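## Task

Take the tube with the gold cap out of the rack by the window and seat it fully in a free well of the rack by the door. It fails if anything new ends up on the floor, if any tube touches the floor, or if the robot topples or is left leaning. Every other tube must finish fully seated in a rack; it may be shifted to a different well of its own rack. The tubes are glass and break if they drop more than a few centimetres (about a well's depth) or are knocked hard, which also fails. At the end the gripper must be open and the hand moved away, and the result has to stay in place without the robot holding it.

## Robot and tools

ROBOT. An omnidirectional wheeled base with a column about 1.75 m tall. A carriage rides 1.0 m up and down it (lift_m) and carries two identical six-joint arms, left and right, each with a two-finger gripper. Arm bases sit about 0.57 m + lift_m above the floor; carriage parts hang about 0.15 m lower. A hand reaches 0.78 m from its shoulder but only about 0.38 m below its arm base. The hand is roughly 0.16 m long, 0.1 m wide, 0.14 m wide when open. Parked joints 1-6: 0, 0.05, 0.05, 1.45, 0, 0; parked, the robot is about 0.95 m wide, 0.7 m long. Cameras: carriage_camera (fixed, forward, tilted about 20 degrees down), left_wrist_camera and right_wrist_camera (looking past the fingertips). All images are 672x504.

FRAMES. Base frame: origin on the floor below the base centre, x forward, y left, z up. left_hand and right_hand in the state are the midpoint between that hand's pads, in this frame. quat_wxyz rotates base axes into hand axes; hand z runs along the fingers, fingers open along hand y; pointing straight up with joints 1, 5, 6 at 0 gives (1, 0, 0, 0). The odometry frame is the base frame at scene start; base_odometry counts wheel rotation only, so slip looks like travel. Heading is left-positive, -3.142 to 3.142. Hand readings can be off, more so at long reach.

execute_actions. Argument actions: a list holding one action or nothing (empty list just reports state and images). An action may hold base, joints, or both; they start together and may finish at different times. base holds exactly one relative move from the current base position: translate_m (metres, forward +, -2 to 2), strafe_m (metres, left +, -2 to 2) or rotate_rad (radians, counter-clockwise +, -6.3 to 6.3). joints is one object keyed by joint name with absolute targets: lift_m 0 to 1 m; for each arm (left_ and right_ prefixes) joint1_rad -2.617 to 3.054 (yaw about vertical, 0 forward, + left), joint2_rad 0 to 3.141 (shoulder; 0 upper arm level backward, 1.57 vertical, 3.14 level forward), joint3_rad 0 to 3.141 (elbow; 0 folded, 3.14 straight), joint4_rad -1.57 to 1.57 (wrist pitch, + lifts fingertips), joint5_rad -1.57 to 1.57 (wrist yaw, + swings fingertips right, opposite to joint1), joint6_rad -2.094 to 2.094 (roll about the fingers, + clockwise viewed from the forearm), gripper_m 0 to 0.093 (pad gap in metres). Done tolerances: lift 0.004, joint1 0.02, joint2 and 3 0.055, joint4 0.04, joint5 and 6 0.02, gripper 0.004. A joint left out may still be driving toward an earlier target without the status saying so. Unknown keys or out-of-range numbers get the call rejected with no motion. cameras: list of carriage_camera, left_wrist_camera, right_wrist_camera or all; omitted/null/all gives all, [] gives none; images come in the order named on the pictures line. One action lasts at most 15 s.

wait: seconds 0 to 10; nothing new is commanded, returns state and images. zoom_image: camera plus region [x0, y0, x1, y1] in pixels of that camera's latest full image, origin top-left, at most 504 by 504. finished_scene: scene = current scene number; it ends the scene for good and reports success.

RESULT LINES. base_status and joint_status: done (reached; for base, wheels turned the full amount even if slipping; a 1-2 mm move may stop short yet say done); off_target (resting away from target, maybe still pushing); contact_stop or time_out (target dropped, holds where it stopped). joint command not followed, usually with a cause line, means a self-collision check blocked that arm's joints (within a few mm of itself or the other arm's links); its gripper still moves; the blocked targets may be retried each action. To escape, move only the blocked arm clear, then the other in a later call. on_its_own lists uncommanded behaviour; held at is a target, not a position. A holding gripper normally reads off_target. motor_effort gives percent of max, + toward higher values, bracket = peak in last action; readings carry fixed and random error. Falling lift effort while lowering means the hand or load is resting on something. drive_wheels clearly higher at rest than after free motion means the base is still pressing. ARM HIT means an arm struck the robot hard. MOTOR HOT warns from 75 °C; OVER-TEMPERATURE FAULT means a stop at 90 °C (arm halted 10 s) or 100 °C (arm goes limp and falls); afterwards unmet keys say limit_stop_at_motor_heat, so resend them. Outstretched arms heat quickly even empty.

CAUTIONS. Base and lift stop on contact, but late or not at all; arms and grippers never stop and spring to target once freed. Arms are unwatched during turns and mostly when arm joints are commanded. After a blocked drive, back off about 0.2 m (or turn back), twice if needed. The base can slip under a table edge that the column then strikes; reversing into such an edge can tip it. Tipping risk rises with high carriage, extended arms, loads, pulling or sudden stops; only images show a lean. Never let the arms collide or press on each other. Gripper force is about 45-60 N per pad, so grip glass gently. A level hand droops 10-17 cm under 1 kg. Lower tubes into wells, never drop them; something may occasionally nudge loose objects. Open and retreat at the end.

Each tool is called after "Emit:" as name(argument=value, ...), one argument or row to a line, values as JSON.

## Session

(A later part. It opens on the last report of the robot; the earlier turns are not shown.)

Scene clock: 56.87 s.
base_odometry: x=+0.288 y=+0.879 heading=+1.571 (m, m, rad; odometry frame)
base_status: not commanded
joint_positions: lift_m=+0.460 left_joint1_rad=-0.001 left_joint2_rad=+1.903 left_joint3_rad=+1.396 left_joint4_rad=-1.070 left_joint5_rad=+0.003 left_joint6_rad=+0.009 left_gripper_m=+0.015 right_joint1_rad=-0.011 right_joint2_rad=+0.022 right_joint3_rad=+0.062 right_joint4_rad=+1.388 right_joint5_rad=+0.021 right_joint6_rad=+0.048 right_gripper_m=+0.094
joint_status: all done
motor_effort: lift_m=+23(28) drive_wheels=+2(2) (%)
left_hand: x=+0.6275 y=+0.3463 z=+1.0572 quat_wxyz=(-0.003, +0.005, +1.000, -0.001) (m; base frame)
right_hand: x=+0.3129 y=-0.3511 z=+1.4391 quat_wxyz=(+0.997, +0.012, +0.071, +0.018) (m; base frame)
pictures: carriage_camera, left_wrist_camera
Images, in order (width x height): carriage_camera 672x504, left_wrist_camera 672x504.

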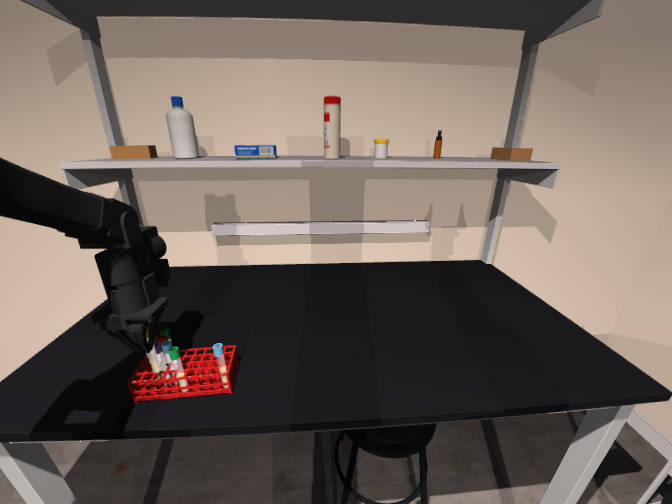

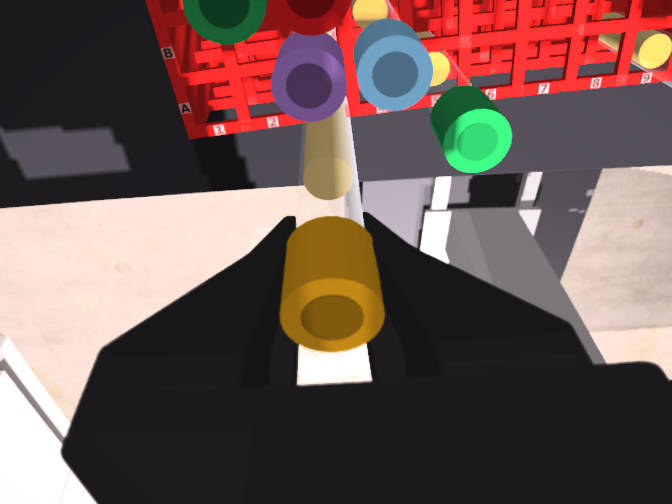

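Emit:
execute_actions(
  actions=[
    {"joints":{"lift_m":0.66}},
  ],
  cameras=[],
)

Emit:
execute_actions(
  actions=[
    {"base":{"translate_m":-0.95}},
  ],
  cameras=[],
)

Emit:
execute_actions(
  actions=[
    {"base":{"rotate_rad":3.14}},
  ],
  cameras=[],
)

Emit:
execute_actions(
  actions=[
    {"base":{"strafe_m":-0.62}},
  ],
  cameras=["left_wrist_camera","carriage_camera"],
)

Scene clock: 58.57 s.
base_odometry: x=+0.288 y=+0.879 heading=+1.571 (m, m, rad; odometry frame)
base_status: not commanded
joint_positions: lift_m=+0.660 left_joint1_rad=-0.001 left_joint2_rad=+1.904 left_joint3_rad=+1.396 left_joint4_rad=-1.070 left_joint5_rad=+0.003 left_joint6_rad=+0.009 left_gripper_m=+0.015 right_joint1_rad=-0.011 right_joint2_rad=+0.022 right_joint3_rad=+0.062 right_joint4_rad=+1.387 right_joint5_rad=+0.021 right_joint6_rad=+0.048 right_gripper_m=+0.094
joint_status: all done
motor_effort: lift_m=+23(27) drive_wheels=+2(2) (%)
left_hand: x=+0.6274 y=+0.3463 z=+1.2571 quat_wxyz=(-0.003, +0.005, +1.000, -0.001) (m; base frame)
right_hand: x=+0.3130 y=-0.3511 z=+1.6391 quat_wxyz=(+0.997, +0.012, +0.071, +0.018) (m; base frame)
pictures: none
No camera images: the call's "cameras" was empty. Leave "cameras" out to get every camera's image.

Scene clock: 62.73 s.
base_odometry: x=+0.288 y=-0.071 heading=+1.571 (m, m, rad; odometry frame)
base_status: done
joint_positions: lift_m=+0.660 left_joint1_rad=-0.001 left_joint2_rad=+1.904 left_joint3_rad=+1.396 left_joint4_rad=-1.070 left_joint5_rad=+0.003 left_joint6_rad=+0.009 left_gripper_m=+0.015 right_joint1_rad=-0.011 right_joint2_rad=+0.022 right_joint3_rad=+0.062 right_joint4_rad=+1.389 right_joint5_rad=+0.021 right_joint6_rad=+0.048 right_gripper_m=+0.094
joint_status: not commanded
motor_effort: lift_m=+23(23) drive_wheels=-3(15) (%)
left_hand: x=+0.6275 y=+0.3464 z=+1.2571 quat_wxyz=(-0.003, +0.005, +1.000, -0.001) (m; base frame)
right_hand: x=+0.3126 y=-0.3511 z=+1.6392 quat_wxyz=(+0.997, +0.012, +0.070, +0.018) (m; base frame)
pictures: none
No camera images: the call's "cameras" was empty. Leave "cameras" out to get every camera's image.

Scene clock: 67.00 s.
base_odometry: x=+0.288 y=-0.070 heading=-1.573 (m, m, rad; odometry frame)
base_status: done
joint_positions: lift_m=+0.660 left_joint1_rad=+0.007 left_joint2_rad=+1.904 left_joint3_rad=+1.396 left_joint4_rad=-1.065 left_joint5_rad=+0.000 left_joint6_rad=+0.009 left_gripper_m=+0.015 right_joint1_rad=-0.011 right_joint2_rad=+0.022 right_joint3_rad=+0.062 right_joint4_rad=+1.382 right_joint5_rad=+0.021 right_joint6_rad=+0.048 right_gripper_m=+0.094
joint_status: not commanded
motor_effort: lift_m=+23(23) drive_wheels=+11(24) (%)
left_hand: x=+0.6286 y=+0.3498 z=+1.2571 quat_wxyz=(-0.001, +0.001, +1.000, +0.000) (m; base frame)
right_hand: x=+0.3143 y=-0.3511 z=+1.6389 quat_wxyz=(+0.997, +0.012, +0.074, +0.018) (m; base frame)
pictures: none
No camera images: the call's "cameras" was empty. Leave "cameras" out to get every camera's image.

Scene clock: 70.43 s.
base_odometry: x=-0.332 y=-0.071 heading=-1.571 (m, m, rad; odometry frame)
base_status: done
joint_positions: lift_m=+0.660 left_joint1_rad=+0.000 left_joint2_rad=+1.904 left_joint3_rad=+1.396 left_joint4_rad=-1.066 left_joint5_rad=+0.000 left_joint6_rad=+0.009 left_gripper_m=+0.015 right_joint1_rad=-0.011 right_joint2_rad=+0.022 right_joint3_rad=+0.062 right_joint4_rad=+1.384 right_joint5_rad=+0.021 right_joint6_rad=+0.048 right_gripper_m=+0.094
joint_status: not commanded
motor_effort: lift_m=+23(23) drive_wheels=-13(26) (%)
left_hand: x=+0.6284 y=+0.3473 z=+1.2571 quat_wxyz=(-0.002, +0.004, +1.000, +0.000) (m; base frame)
right_hand: x=+0.3138 y=-0.3511 z=+1.6390 quat_wxyz=(+0.997, +0.012, +0.073, +0.018) (m; base frame)
pictures: carriage_camera, left_wrist_camera
Images, in order (width x height): carriage_camera 672x504, left_wrist_camera 672x504.

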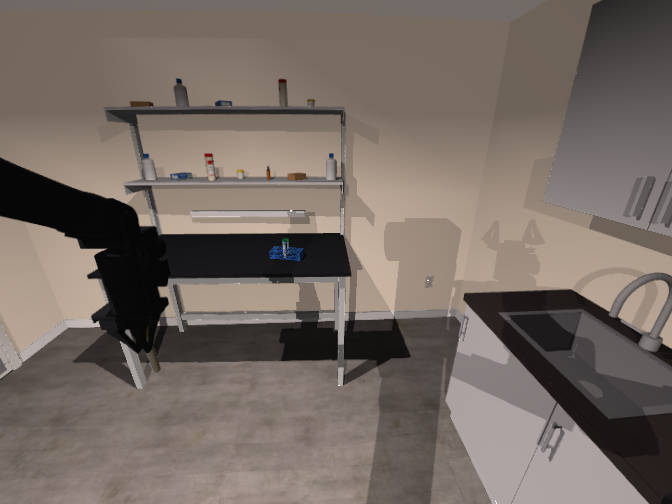

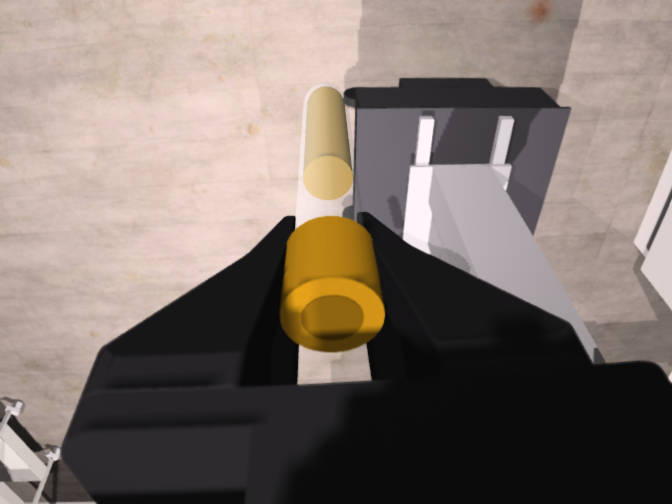

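Emit:
execute_actions(
  actions=[
    {"base":{"translate_m":1.0}},
  ],
  cameras=["left_wrist_camera","carriage_camera"],
)

Scene clock: 75.00 s.
base_odometry: x=-0.334 y=-1.071 heading=-1.572 (m, m, rad; odometry frame)
base_status: done
joint_positions: lift_m=+0.660 left_joint1_rad=+0.001 left_joint2_rad=+1.904 left_joint3_rad=+1.396 left_joint4_rad=-1.071 left_joint5_rad=+0.000 left_joint6_rad=+0.009 left_gripper_m=+0.015 right_joint1_rad=-0.011 right_joint2_rad=+0.022 right_joint3_rad=+0.062 right_joint4_rad=+1.385 right_joint5_rad=+0.021 right_joint6_rad=+0.048 right_gripper_m=+0.094
joint_status: not commanded
motor_effort: lift_m=+23(23) drive_wheels=-10(20) (%)
left_hand: x=+0.6273 y=+0.3476 z=+1.2571 quat_wxyz=(-0.004, +0.004, +1.000, +0.000) (m; base frame)
right_hand: x=+0.3137 y=-0.3511 z=+1.6390 quat_wxyz=(+0.997, +0.012, +0.072, +0.018) (m; base frame)
pictures: carriage_camera, left_wrist_camera
Images, in order (width x height): carriage_camera 672x504, left_wrist_camera 672x504.

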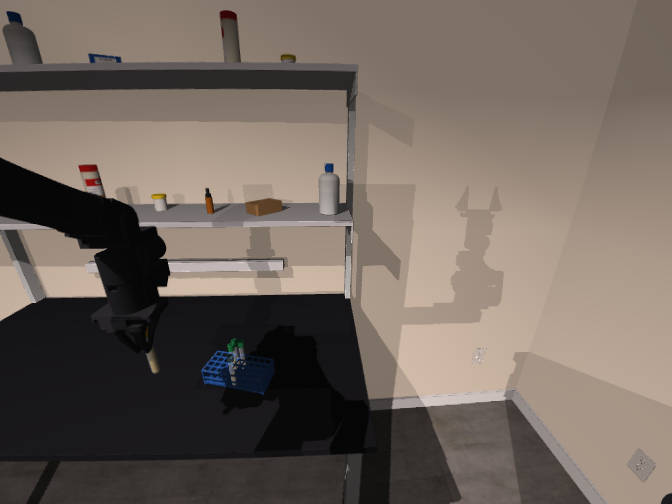

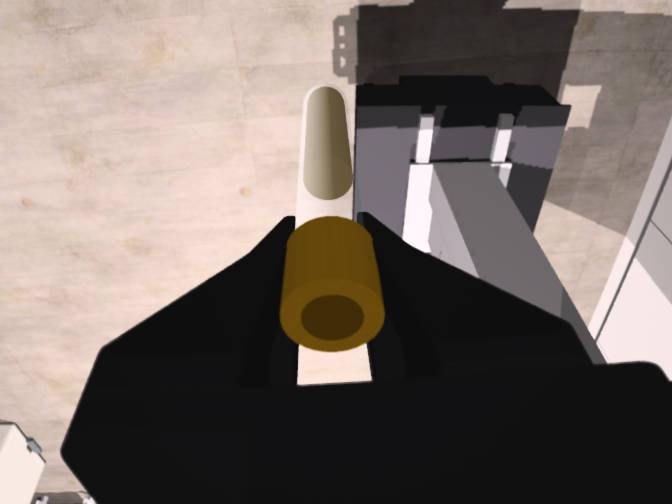

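Emit:
execute_actions(
  actions=[
    {"base":{"strafe_m":-0.06}},
  ],
  cameras=[],
)

Emit:
execute_actions(
  actions=[
    {"base":{"translate_m":0.2},"joints":{"lift_m":0.58}},
  ],
  cameras=["left_wrist_camera","carriage_camera"],
)

Scene clock: 76.60 s.
base_odometry: x=-0.394 y=-1.071 heading=-1.572 (m, m, rad; odometry frame)
base_status: done
joint_positions: lift_m=+0.660 left_joint1_rad=-0.001 left_joint2_rad=+1.904 left_joint3_rad=+1.396 left_joint4_rad=-1.070 left_joint5_rad=+0.000 left_joint6_rad=+0.009 left_gripper_m=+0.015 right_joint1_rad=-0.011 right_joint2_rad=+0.022 right_joint3_rad=+0.062 right_joint4_rad=+1.386 right_joint5_rad=+0.020 right_joint6_rad=+0.048 right_gripper_m=+0.094
joint_status: not commanded
motor_effort: lift_m=+23(23) drive_wheels=+4(16) (%)
left_hand: x=+0.6274 y=+0.3468 z=+1.2571 quat_wxyz=(-0.003, +0.005, +1.000, +0.000) (m; base frame)
right_hand: x=+0.3134 y=-0.3510 z=+1.6391 quat_wxyz=(+0.997, +0.012, +0.072, +0.018) (m; base frame)
pictures: none
No camera images: the call's "cameras" was empty. Leave "cameras" out to get every camera's image.

Scene clock: 78.67 s.
base_odometry: x=-0.395 y=-1.271 heading=-1.573 (m, m, rad; odometry frame)
base_status: done
joint_positions: lift_m=+0.580 left_joint1_rad=-0.001 left_joint2_rad=+1.901 left_joint3_rad=+1.396 left_joint4_rad=-1.072 left_joint5_rad=+0.000 left_joint6_rad=+0.009 left_gripper_m=+0.015 right_joint1_rad=-0.011 right_joint2_rad=+0.022 right_joint3_rad=+0.062 right_joint4_rad=+1.386 right_joint5_rad=+0.020 right_joint6_rad=+0.048 right_gripper_m=+0.094
joint_status: all done
motor_effort: lift_m=+21(21) drive_wheels=-10(16) (%)
left_hand: x=+0.6271 y=+0.3468 z=+1.1780 quat_wxyz=(-0.003, +0.005, +1.000, +0.000) (m; base frame)
right_hand: x=+0.3133 y=-0.3510 z=+1.5593 quat_wxyz=(+0.997, +0.012, +0.072, +0.018) (m; base frame)
pictures: carriage_camera, left_wrist_camera
Images, in order (width x height): carriage_camera 672x504, left_wrist_camera 672x504.

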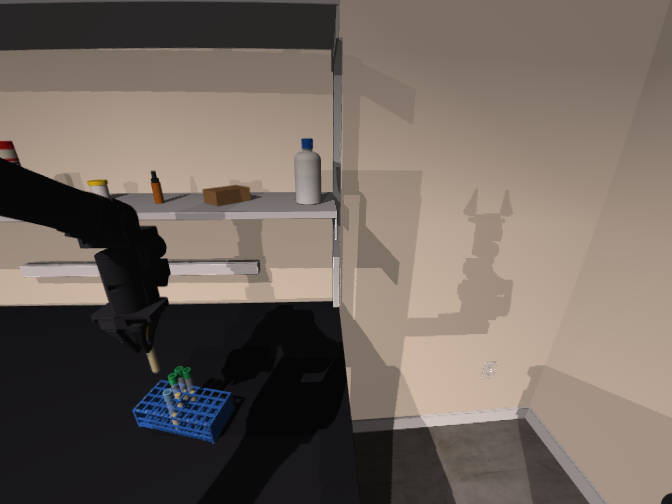

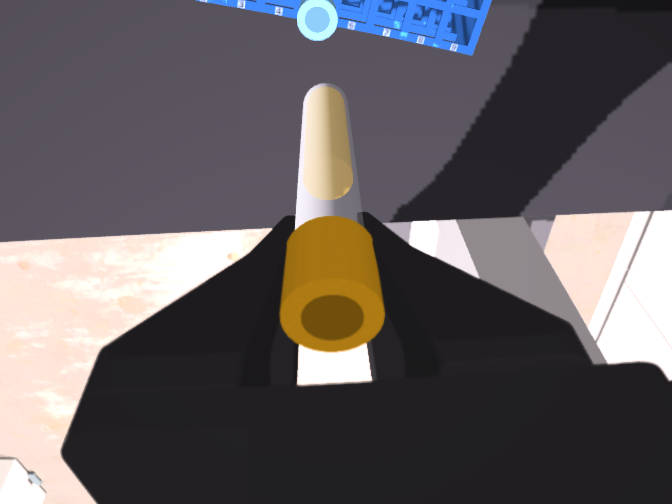

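Emit:
execute_actions(
  actions=[
    {"base":{"strafe_m":-0.046}},
  ],
  cameras=[],
)

Emit:
execute_actions(
  actions=[
    {"base":{"translate_m":0.02},"joints":{"lift_m":0.49}},
  ],
  cameras=["left_wrist_camera","carriage_camera"],
)

Emit:
zoom_image(
  camera="left_wrist_camera",
  region=[200,0,480,210],
)

Scene clock: 80.33 s.
base_odometry: x=-0.441 y=-1.271 heading=-1.572 (m, m, rad; odometry frame)
base_status: done
joint_positions: lift_m=+0.580 left_joint1_rad=+0.000 left_joint2_rad=+1.901 left_joint3_rad=+1.396 left_joint4_rad=-1.071 left_joint5_rad=+0.000 left_joint6_rad=+0.009 left_gripper_m=+0.015 right_joint1_rad=-0.011 right_joint2_rad=+0.022 right_joint3_rad=+0.062 right_joint4_rad=+1.387 right_joint5_rad=+0.020 right_joint6_rad=+0.048 right_gripper_m=+0.094
joint_status: not commanded
motor_effort: lift_m=+21(21) drive_wheels=+5(15) (%)
left_hand: x=+0.6273 y=+0.3473 z=+1.1780 quat_wxyz=(-0.003, +0.004, +1.000, +0.000) (m; base frame)
right_hand: x=+0.3132 y=-0.3510 z=+1.5593 quat_wxyz=(+0.997, +0.012, +0.071, +0.018) (m; base frame)
pictures: none
No camera images: the call's "cameras" was empty. Leave "cameras" out to get every camera's image.

Scene clock: 81.73 s.
base_odometry: x=-0.441 y=-1.291 heading=-1.573 (m, m, rad; odometry frame)
base_status: done
joint_positions: lift_m=+0.490 left_joint1_rad=+0.000 left_joint2_rad=+1.906 left_joint3_rad=+1.396 left_joint4_rad=-1.070 left_joint5_rad=+0.000 left_joint6_rad=+0.009 left_gripper_m=+0.015 right_joint1_rad=-0.011 right_joint2_rad=+0.022 right_joint3_rad=+0.062 right_joint4_rad=+1.387 right_joint5_rad=+0.020 right_joint6_rad=+0.048 right_gripper_m=+0.094
joint_status: all done
motor_effort: lift_m=+21(22) drive_wheels=+9(13) (%)
left_hand: x=+0.6272 y=+0.3473 z=+1.0864 quat_wxyz=(-0.005, +0.004, +1.000, +0.000) (m; base frame)
right_hand: x=+0.3131 y=-0.3509 z=+1.4693 quat_wxyz=(+0.997, +0.012, +0.071, +0.018) (m; base frame)
pictures: carriage_camera, left_wrist_camera
Images, in order (width x height): carriage_camera 672x504, left_wrist_camera 672x504.

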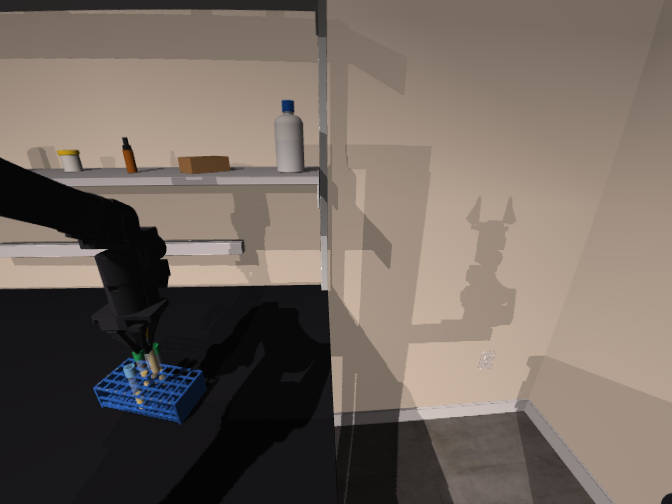

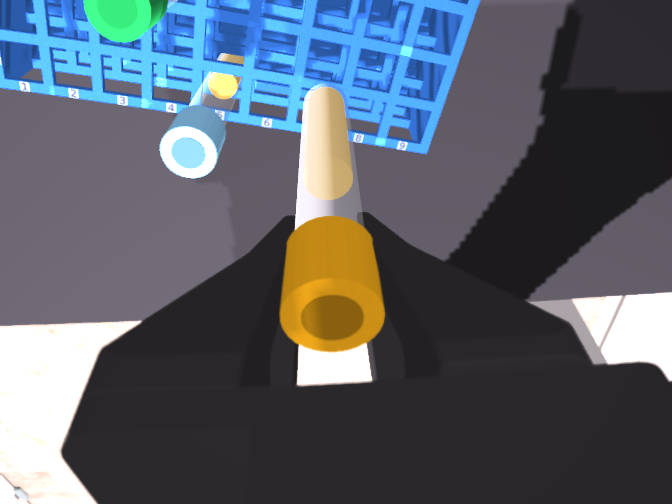

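Region (200, 0, 480, 210) of left_wrist_camera's 672x504 image, scaled by 1.800, with more detail than that image has; it fills the top 378 rows of this view, and the rest is white.

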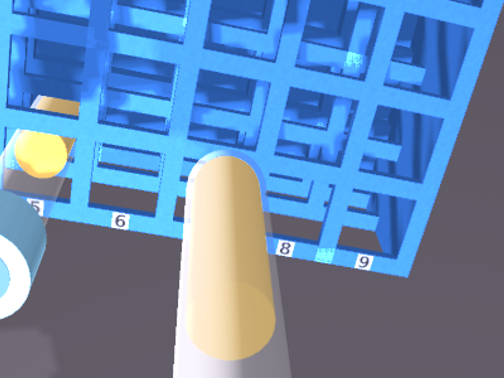

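Emit:
execute_actions(
  actions=[
    {"base":{"translate_m":-0.007},"joints":{"lift_m":0.465}},
  ],
  cameras=["left_wrist_camera","carriage_camera"],
)

Emit:
zoom_image(
  camera="left_wrist_camera",
  region=[200,0,480,210],
)

Emit:
zoom_image(
  camera="carriage_camera",
  region=[70,320,230,440],
)

Scene clock: 82.73 s.
base_odometry: x=-0.441 y=-1.284 heading=-1.573 (m, m, rad; odometry frame)
base_status: done
joint_positions: lift_m=+0.465 left_joint1_rad=+0.000 left_joint2_rad=+1.909 left_joint3_rad=+1.396 left_joint4_rad=-1.072 left_joint5_rad=+0.000 left_joint6_rad=+0.009 left_gripper_m=+0.015 right_joint1_rad=-0.011 right_joint2_rad=+0.022 right_joint3_rad=+0.062 right_joint4_rad=+1.387 right_joint5_rad=+0.020 right_joint6_rad=+0.048 right_gripper_m=+0.094
joint_status: all done
motor_effort: lift_m=+21(22) drive_wheels=+2(14) (%)
left_hand: x=+0.6267 y=+0.3472 z=+1.0607 quat_wxyz=(-0.007, +0.005, +1.000, +0.000) (m; base frame)
right_hand: x=+0.3130 y=-0.3510 z=+1.4443 quat_wxyz=(+0.997, +0.012, +0.071, +0.018) (m; base frame)
pictures: carriage_camera, left_wrist_camera
Images, in order (width x height): carriage_camera 672x504, left_wrist_camera 672x504.

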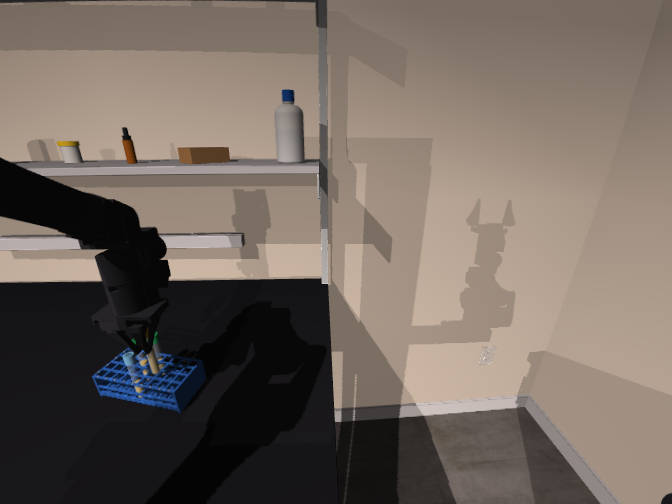

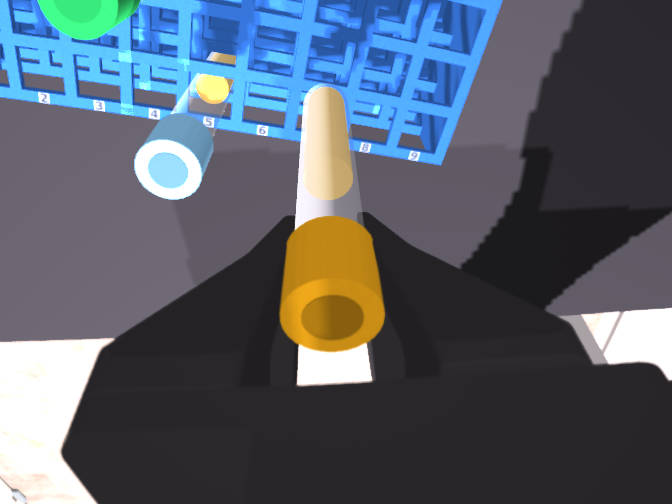

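Region (200, 0, 480, 210) of left_wrist_camera's 672x504 image, scaled by 1.800, with more detail than that image has; it fills the top 378 rows of this view, and the rest is white.

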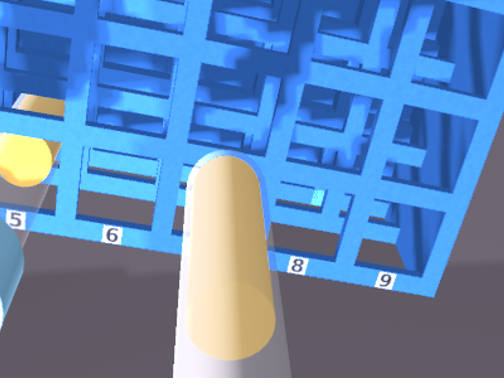

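Region (70, 320, 230, 440) of carriage_camera's 672x504 image, scaled by 3.150, with more detail than that image has; it fills the top 378 rows of this view, and the rest is white.

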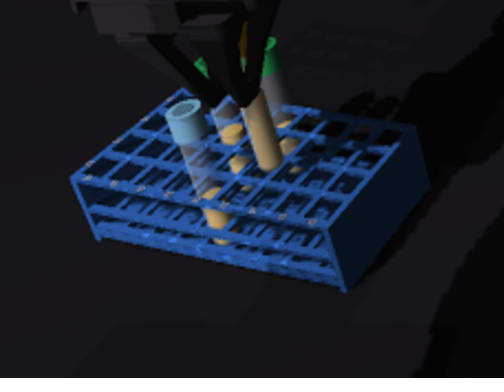

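Emit:
execute_actions(
  actions=[
    {"base":{"translate_m":-0.005},"joints":{"lift_m":0.44}},
  ],
  cameras=["left_wrist_camera","carriage_camera"],
)

Emit:
zoom_image(
  camera="carriage_camera",
  region=[70,320,230,440],
)

Scene clock: 83.93 s.
base_odometry: x=-0.440 y=-1.280 heading=-1.572 (m, m, rad; odometry frame)
base_status: done
joint_positions: lift_m=+0.440 left_joint1_rad=+0.000 left_joint2_rad=+1.882 left_joint3_rad=+1.403 left_joint4_rad=-1.069 left_joint5_rad=-0.001 left_joint6_rad=+0.009 left_gripper_m=+0.015 right_joint1_rad=-0.011 right_joint2_rad=+0.022 right_joint3_rad=+0.062 right_joint4_rad=+1.389 right_joint5_rad=+0.020 right_joint6_rad=+0.048 right_gripper_m=+0.094
joint_status: all done
motor_effort: lift_m=+19(20) drive_wheels=+5(15) (%)
left_hand: x=+0.6311 y=+0.3472 z=+1.0464 quat_wxyz=(+0.012, +0.005, +1.000, +0.000) (m; base frame)
right_hand: x=+0.3127 y=-0.3510 z=+1.4196 quat_wxyz=(+0.997, +0.012, +0.071, +0.018) (m; base frame)
pictures: carriage_camera, left_wrist_camera
Images, in order (width x height): carriage_camera 672x504, left_wrist_camera 672x504.

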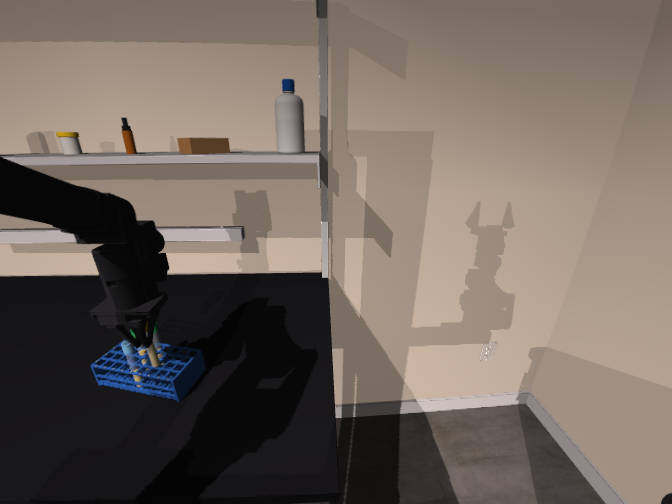

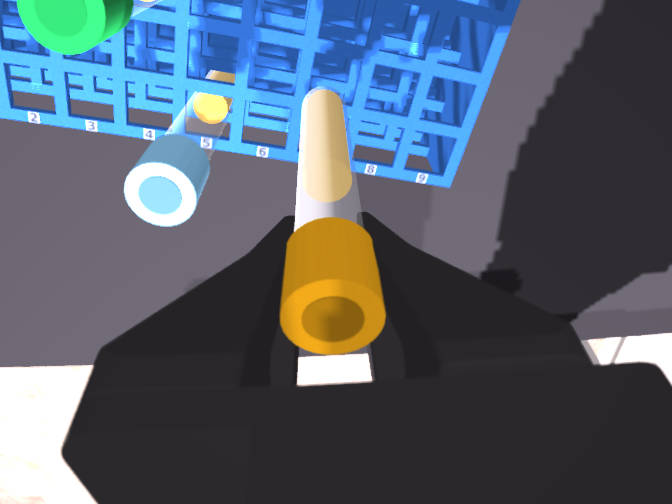

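Region (70, 320, 230, 440) of carriage_camera's 672x504 image, scaled by 3.150, with more detail than that image has; it fills the top 378 rows of this view, and the rest is white.

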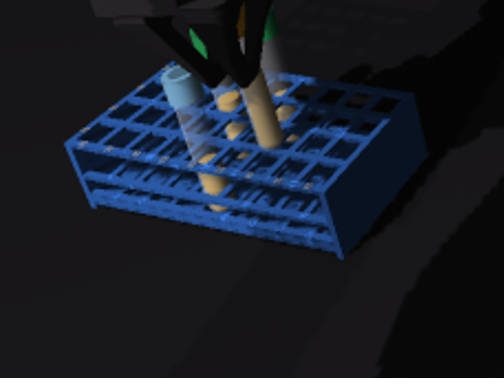

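Emit:
execute_actions(
  actions=[
    {"joints":{"lift_m":0.46}},
  ],
  cameras=[],
)

Emit:
execute_actions(
  actions=[
    {"base":{"translate_m":-0.009}},
  ],
  cameras=["left_wrist_camera"],
)

Emit:
execute_actions(
  actions=[
    {"joints":{"lift_m":0.44}},
  ],
  cameras=["left_wrist_camera"],
)

Scene clock: 84.90 s.
base_odometry: x=-0.440 y=-1.280 heading=-1.572 (m, m, rad; odometry frame)
base_status: not commanded
joint_positions: lift_m=+0.460 left_joint1_rad=+0.000 left_joint2_rad=+1.898 left_joint3_rad=+1.403 left_joint4_rad=-1.070 left_joint5_rad=-0.001 left_joint6_rad=+0.009 left_gripper_m=+0.015 right_joint1_rad=-0.011 right_joint2_rad=+0.022 right_joint3_rad=+0.062 right_joint4_rad=+1.388 right_joint5_rad=+0.020 right_joint6_rad=+0.048 right_gripper_m=+0.094
joint_status: all done
motor_effort: lift_m=+23(28) drive_wheels=+5(6) (%)
left_hand: x=+0.6300 y=+0.3472 z=+1.0608 quat_wxyz=(+0.003, +0.005, +1.000, +0.000) (m; base frame)
right_hand: x=+0.3128 y=-0.3510 z=+1.4392 quat_wxyz=(+0.997, +0.012, +0.071, +0.018) (m; base frame)
pictures: none
No camera images: the call's "cameras" was empty. Leave "cameras" out to get every camera's image.

Scene clock: 85.60 s.
base_odometry: x=-0.440 y=-1.271 heading=-1.572 (m, m, rad; odometry frame)
base_status: done
joint_positions: lift_m=+0.460 left_joint1_rad=+0.000 left_joint2_rad=+1.898 left_joint3_rad=+1.403 left_joint4_rad=-1.070 left_joint5_rad=-0.001 left_joint6_rad=+0.009 left_gripper_m=+0.015 right_joint1_rad=-0.011 right_joint2_rad=+0.022 right_joint3_rad=+0.062 right_joint4_rad=+1.389 right_joint5_rad=+0.020 right_joint6_rad=+0.048 right_gripper_m=+0.094
joint_status: not commanded
motor_effort: lift_m=+22(23) drive_wheels=-4(14) (%)
left_hand: x=+0.6299 y=+0.3472 z=+1.0608 quat_wxyz=(+0.003, +0.005, +1.000, +0.000) (m; base frame)
right_hand: x=+0.3126 y=-0.3510 z=+1.4392 quat_wxyz=(+0.997, +0.012, +0.070, +0.018) (m; base frame)
pictures: left_wrist_camera
Images, in order (width x height): left_wrist_camera 672x504.

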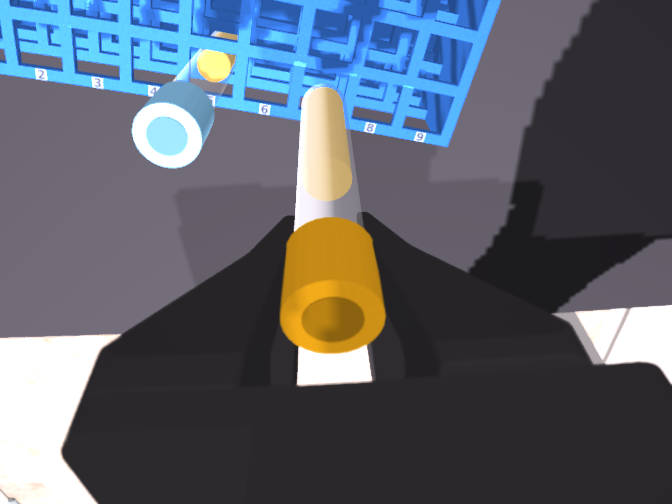

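Scene clock: 86.17 s.
base_odometry: x=-0.440 y=-1.271 heading=-1.572 (m, m, rad; odometry frame)
base_status: not commanded
joint_positions: lift_m=+0.440 left_joint1_rad=+0.000 left_joint2_rad=+1.902 left_joint3_rad=+1.403 left_joint4_rad=-1.073 left_joint5_rad=-0.001 left_joint6_rad=+0.009 left_gripper_m=+0.015 right_joint1_rad=-0.011 right_joint2_rad=+0.022 right_joint3_rad=+0.062 right_joint4_rad=+1.389 right_joint5_rad=+0.020 right_joint6_rad=+0.048 right_gripper_m=+0.094
joint_status: all done
motor_effort: lift_m=+21(22) drive_wheels=-4(4) (%)
left_hand: x=+0.6289 y=+0.3472 z=+1.0396 quat_wxyz=(-0.001, +0.005, +1.000, +0.000) (m; base frame)
right_hand: x=+0.3127 y=-0.3510 z=+1.4194 quat_wxyz=(+0.997, +0.012, +0.071, +0.018) (m; base frame)
pictures: left_wrist_camera
Images, in order (width x height): left_wrist_camera 672x504.

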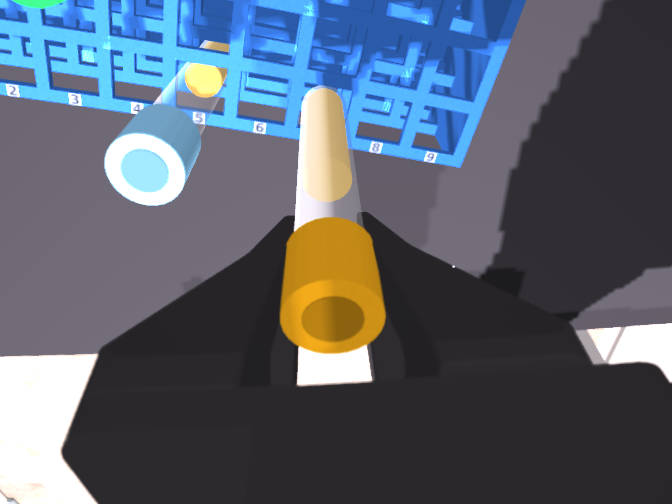

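Free.

Emit:
execute_actions(
  actions=[
    {"joints":{"lift_m":0.407}},
  ],
  cameras=["left_wrist_camera"],
)

Emit:
execute_actions(
  actions=[
    {"joints":{"left_gripper_m":0.036}},
  ],
  cameras=[],
)

Emit:
execute_actions(
  actions=[
    {"joints":{"lift_m":0.52}},
  ],
  cameras=["left_wrist_camera","carriage_camera"],
)

Emit:
zoom_image(
  camera="carriage_camera",
  region=[70,340,230,460],
)

Scene clock: 87.03 s.
base_odometry: x=-0.440 y=-1.271 heading=-1.572 (m, m, rad; odometry frame)
base_status: not commanded
joint_positions: lift_m=+0.407 left_joint1_rad=+0.000 left_joint2_rad=+1.904 left_joint3_rad=+1.403 left_joint4_rad=-1.076 left_joint5_rad=-0.001 left_joint6_rad=+0.009 left_gripper_m=+0.015 right_joint1_rad=-0.011 right_joint2_rad=+0.022 right_joint3_rad=+0.062 right_joint4_rad=+1.388 right_joint5_rad=+0.020 right_joint6_rad=+0.048 right_gripper_m=+0.094
joint_status: all done
motor_effort: lift_m=+22(22) drive_wheels=+3(3) (%)
left_hand: x=+0.6281 y=+0.3472 z=+1.0056 quat_wxyz=(-0.003, +0.005, +1.000, +0.000) (m; base frame)
right_hand: x=+0.3129 y=-0.3510 z=+1.3863 quat_wxyz=(+0.997, +0.012, +0.071, +0.018) (m; base frame)
pictures: left_wrist_camera
Images, in order (width x height): left_wrist_camera 672x504.

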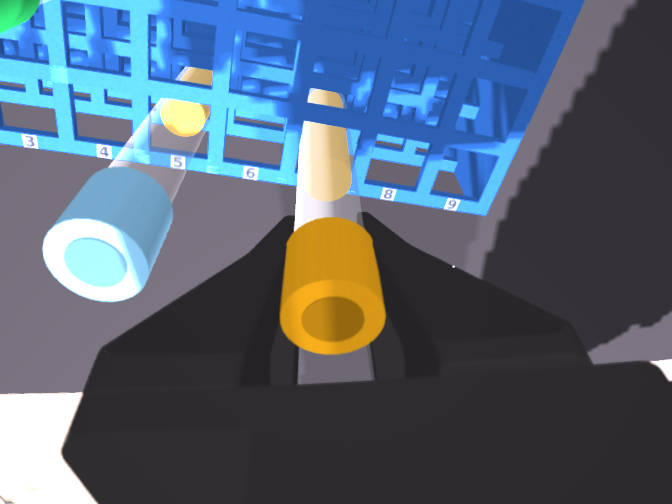

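Scene clock: 87.53 s.
base_odometry: x=-0.440 y=-1.271 heading=-1.572 (m, m, rad; odometry frame)
base_status: not commanded
joint_positions: lift_m=+0.407 left_joint1_rad=+0.000 left_joint2_rad=+1.904 left_joint3_rad=+1.403 left_joint4_rad=-1.076 left_joint5_rad=-0.001 left_joint6_rad=+0.009 left_gripper_m=+0.036 right_joint1_rad=-0.011 right_joint2_rad=+0.022 right_joint3_rad=+0.062 right_joint4_rad=+1.388 right_joint5_rad=+0.020 right_joint6_rad=+0.048 right_gripper_m=+0.094
joint_status: all done
motor_effort: lift_m=+22(21) drive_wheels=+3(3) (%)
left_hand: x=+0.6281 y=+0.3472 z=+1.0056 quat_wxyz=(-0.003, +0.005, +1.000, +0.000) (m; base frame)
right_hand: x=+0.3129 y=-0.3510 z=+1.3863 quat_wxyz=(+0.997, +0.012, +0.071, +0.018) (m; base frame)
pictures: none
No camera images: the call's "cameras" was empty. Leave "cameras" out to get every camera's image.

Scene clock: 88.53 s.
base_odometry: x=-0.440 y=-1.271 heading=-1.572 (m, m, rad; odometry frame)
base_status: not commanded
joint_positions: lift_m=+0.520 left_joint1_rad=+0.000 left_joint2_rad=+1.905 left_joint3_rad=+1.403 left_joint4_rad=-1.073 left_joint5_rad=-0.001 left_joint6_rad=+0.009 left_gripper_m=+0.036 right_joint1_rad=-0.011 right_joint2_rad=+0.022 right_joint3_rad=+0.062 right_joint4_rad=+1.388 right_joint5_rad=+0.020 right_joint6_rad=+0.048 right_gripper_m=+0.094
joint_status: all done
motor_effort: lift_m=+23(28) drive_wheels=+3(3) (%)
left_hand: x=+0.6289 y=+0.3472 z=+1.1184 quat_wxyz=(-0.002, +0.005, +1.000, +0.000) (m; base frame)
right_hand: x=+0.3129 y=-0.3510 z=+1.4992 quat_wxyz=(+0.997, +0.012, +0.071, +0.018) (m; base frame)
pictures: carriage_camera, left_wrist_camera
Images, in order (width x height): carriage_camera 672x504, left_wrist_camera 672x504.

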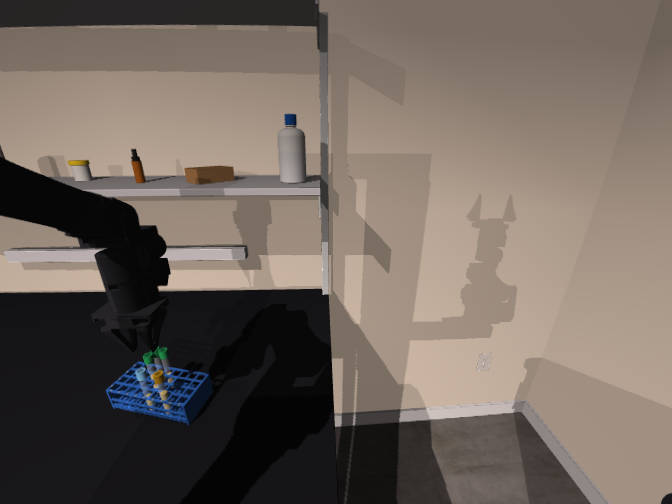

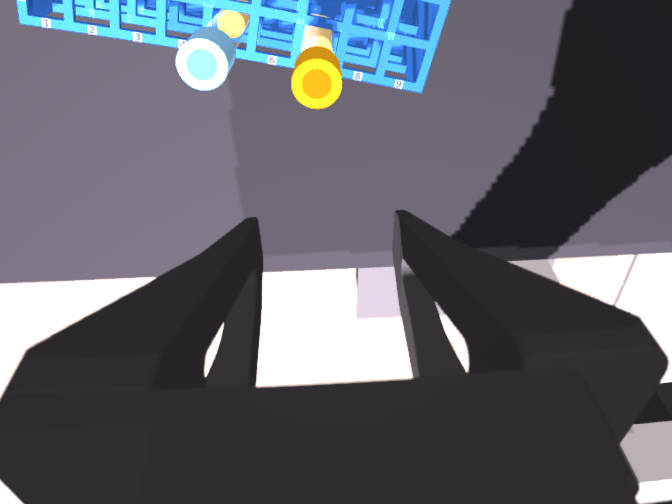

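Region (70, 340, 230, 460) of carriage_camera's 672x504 image, scaled by 3.150, with more detail than that image has; it fills the top 378 rows of this view, and the rest is white.

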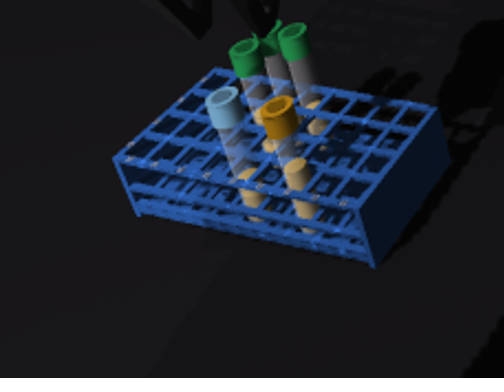

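Emit:
finished_scene(
  scene=1,
)

The scene is finished: the task was done.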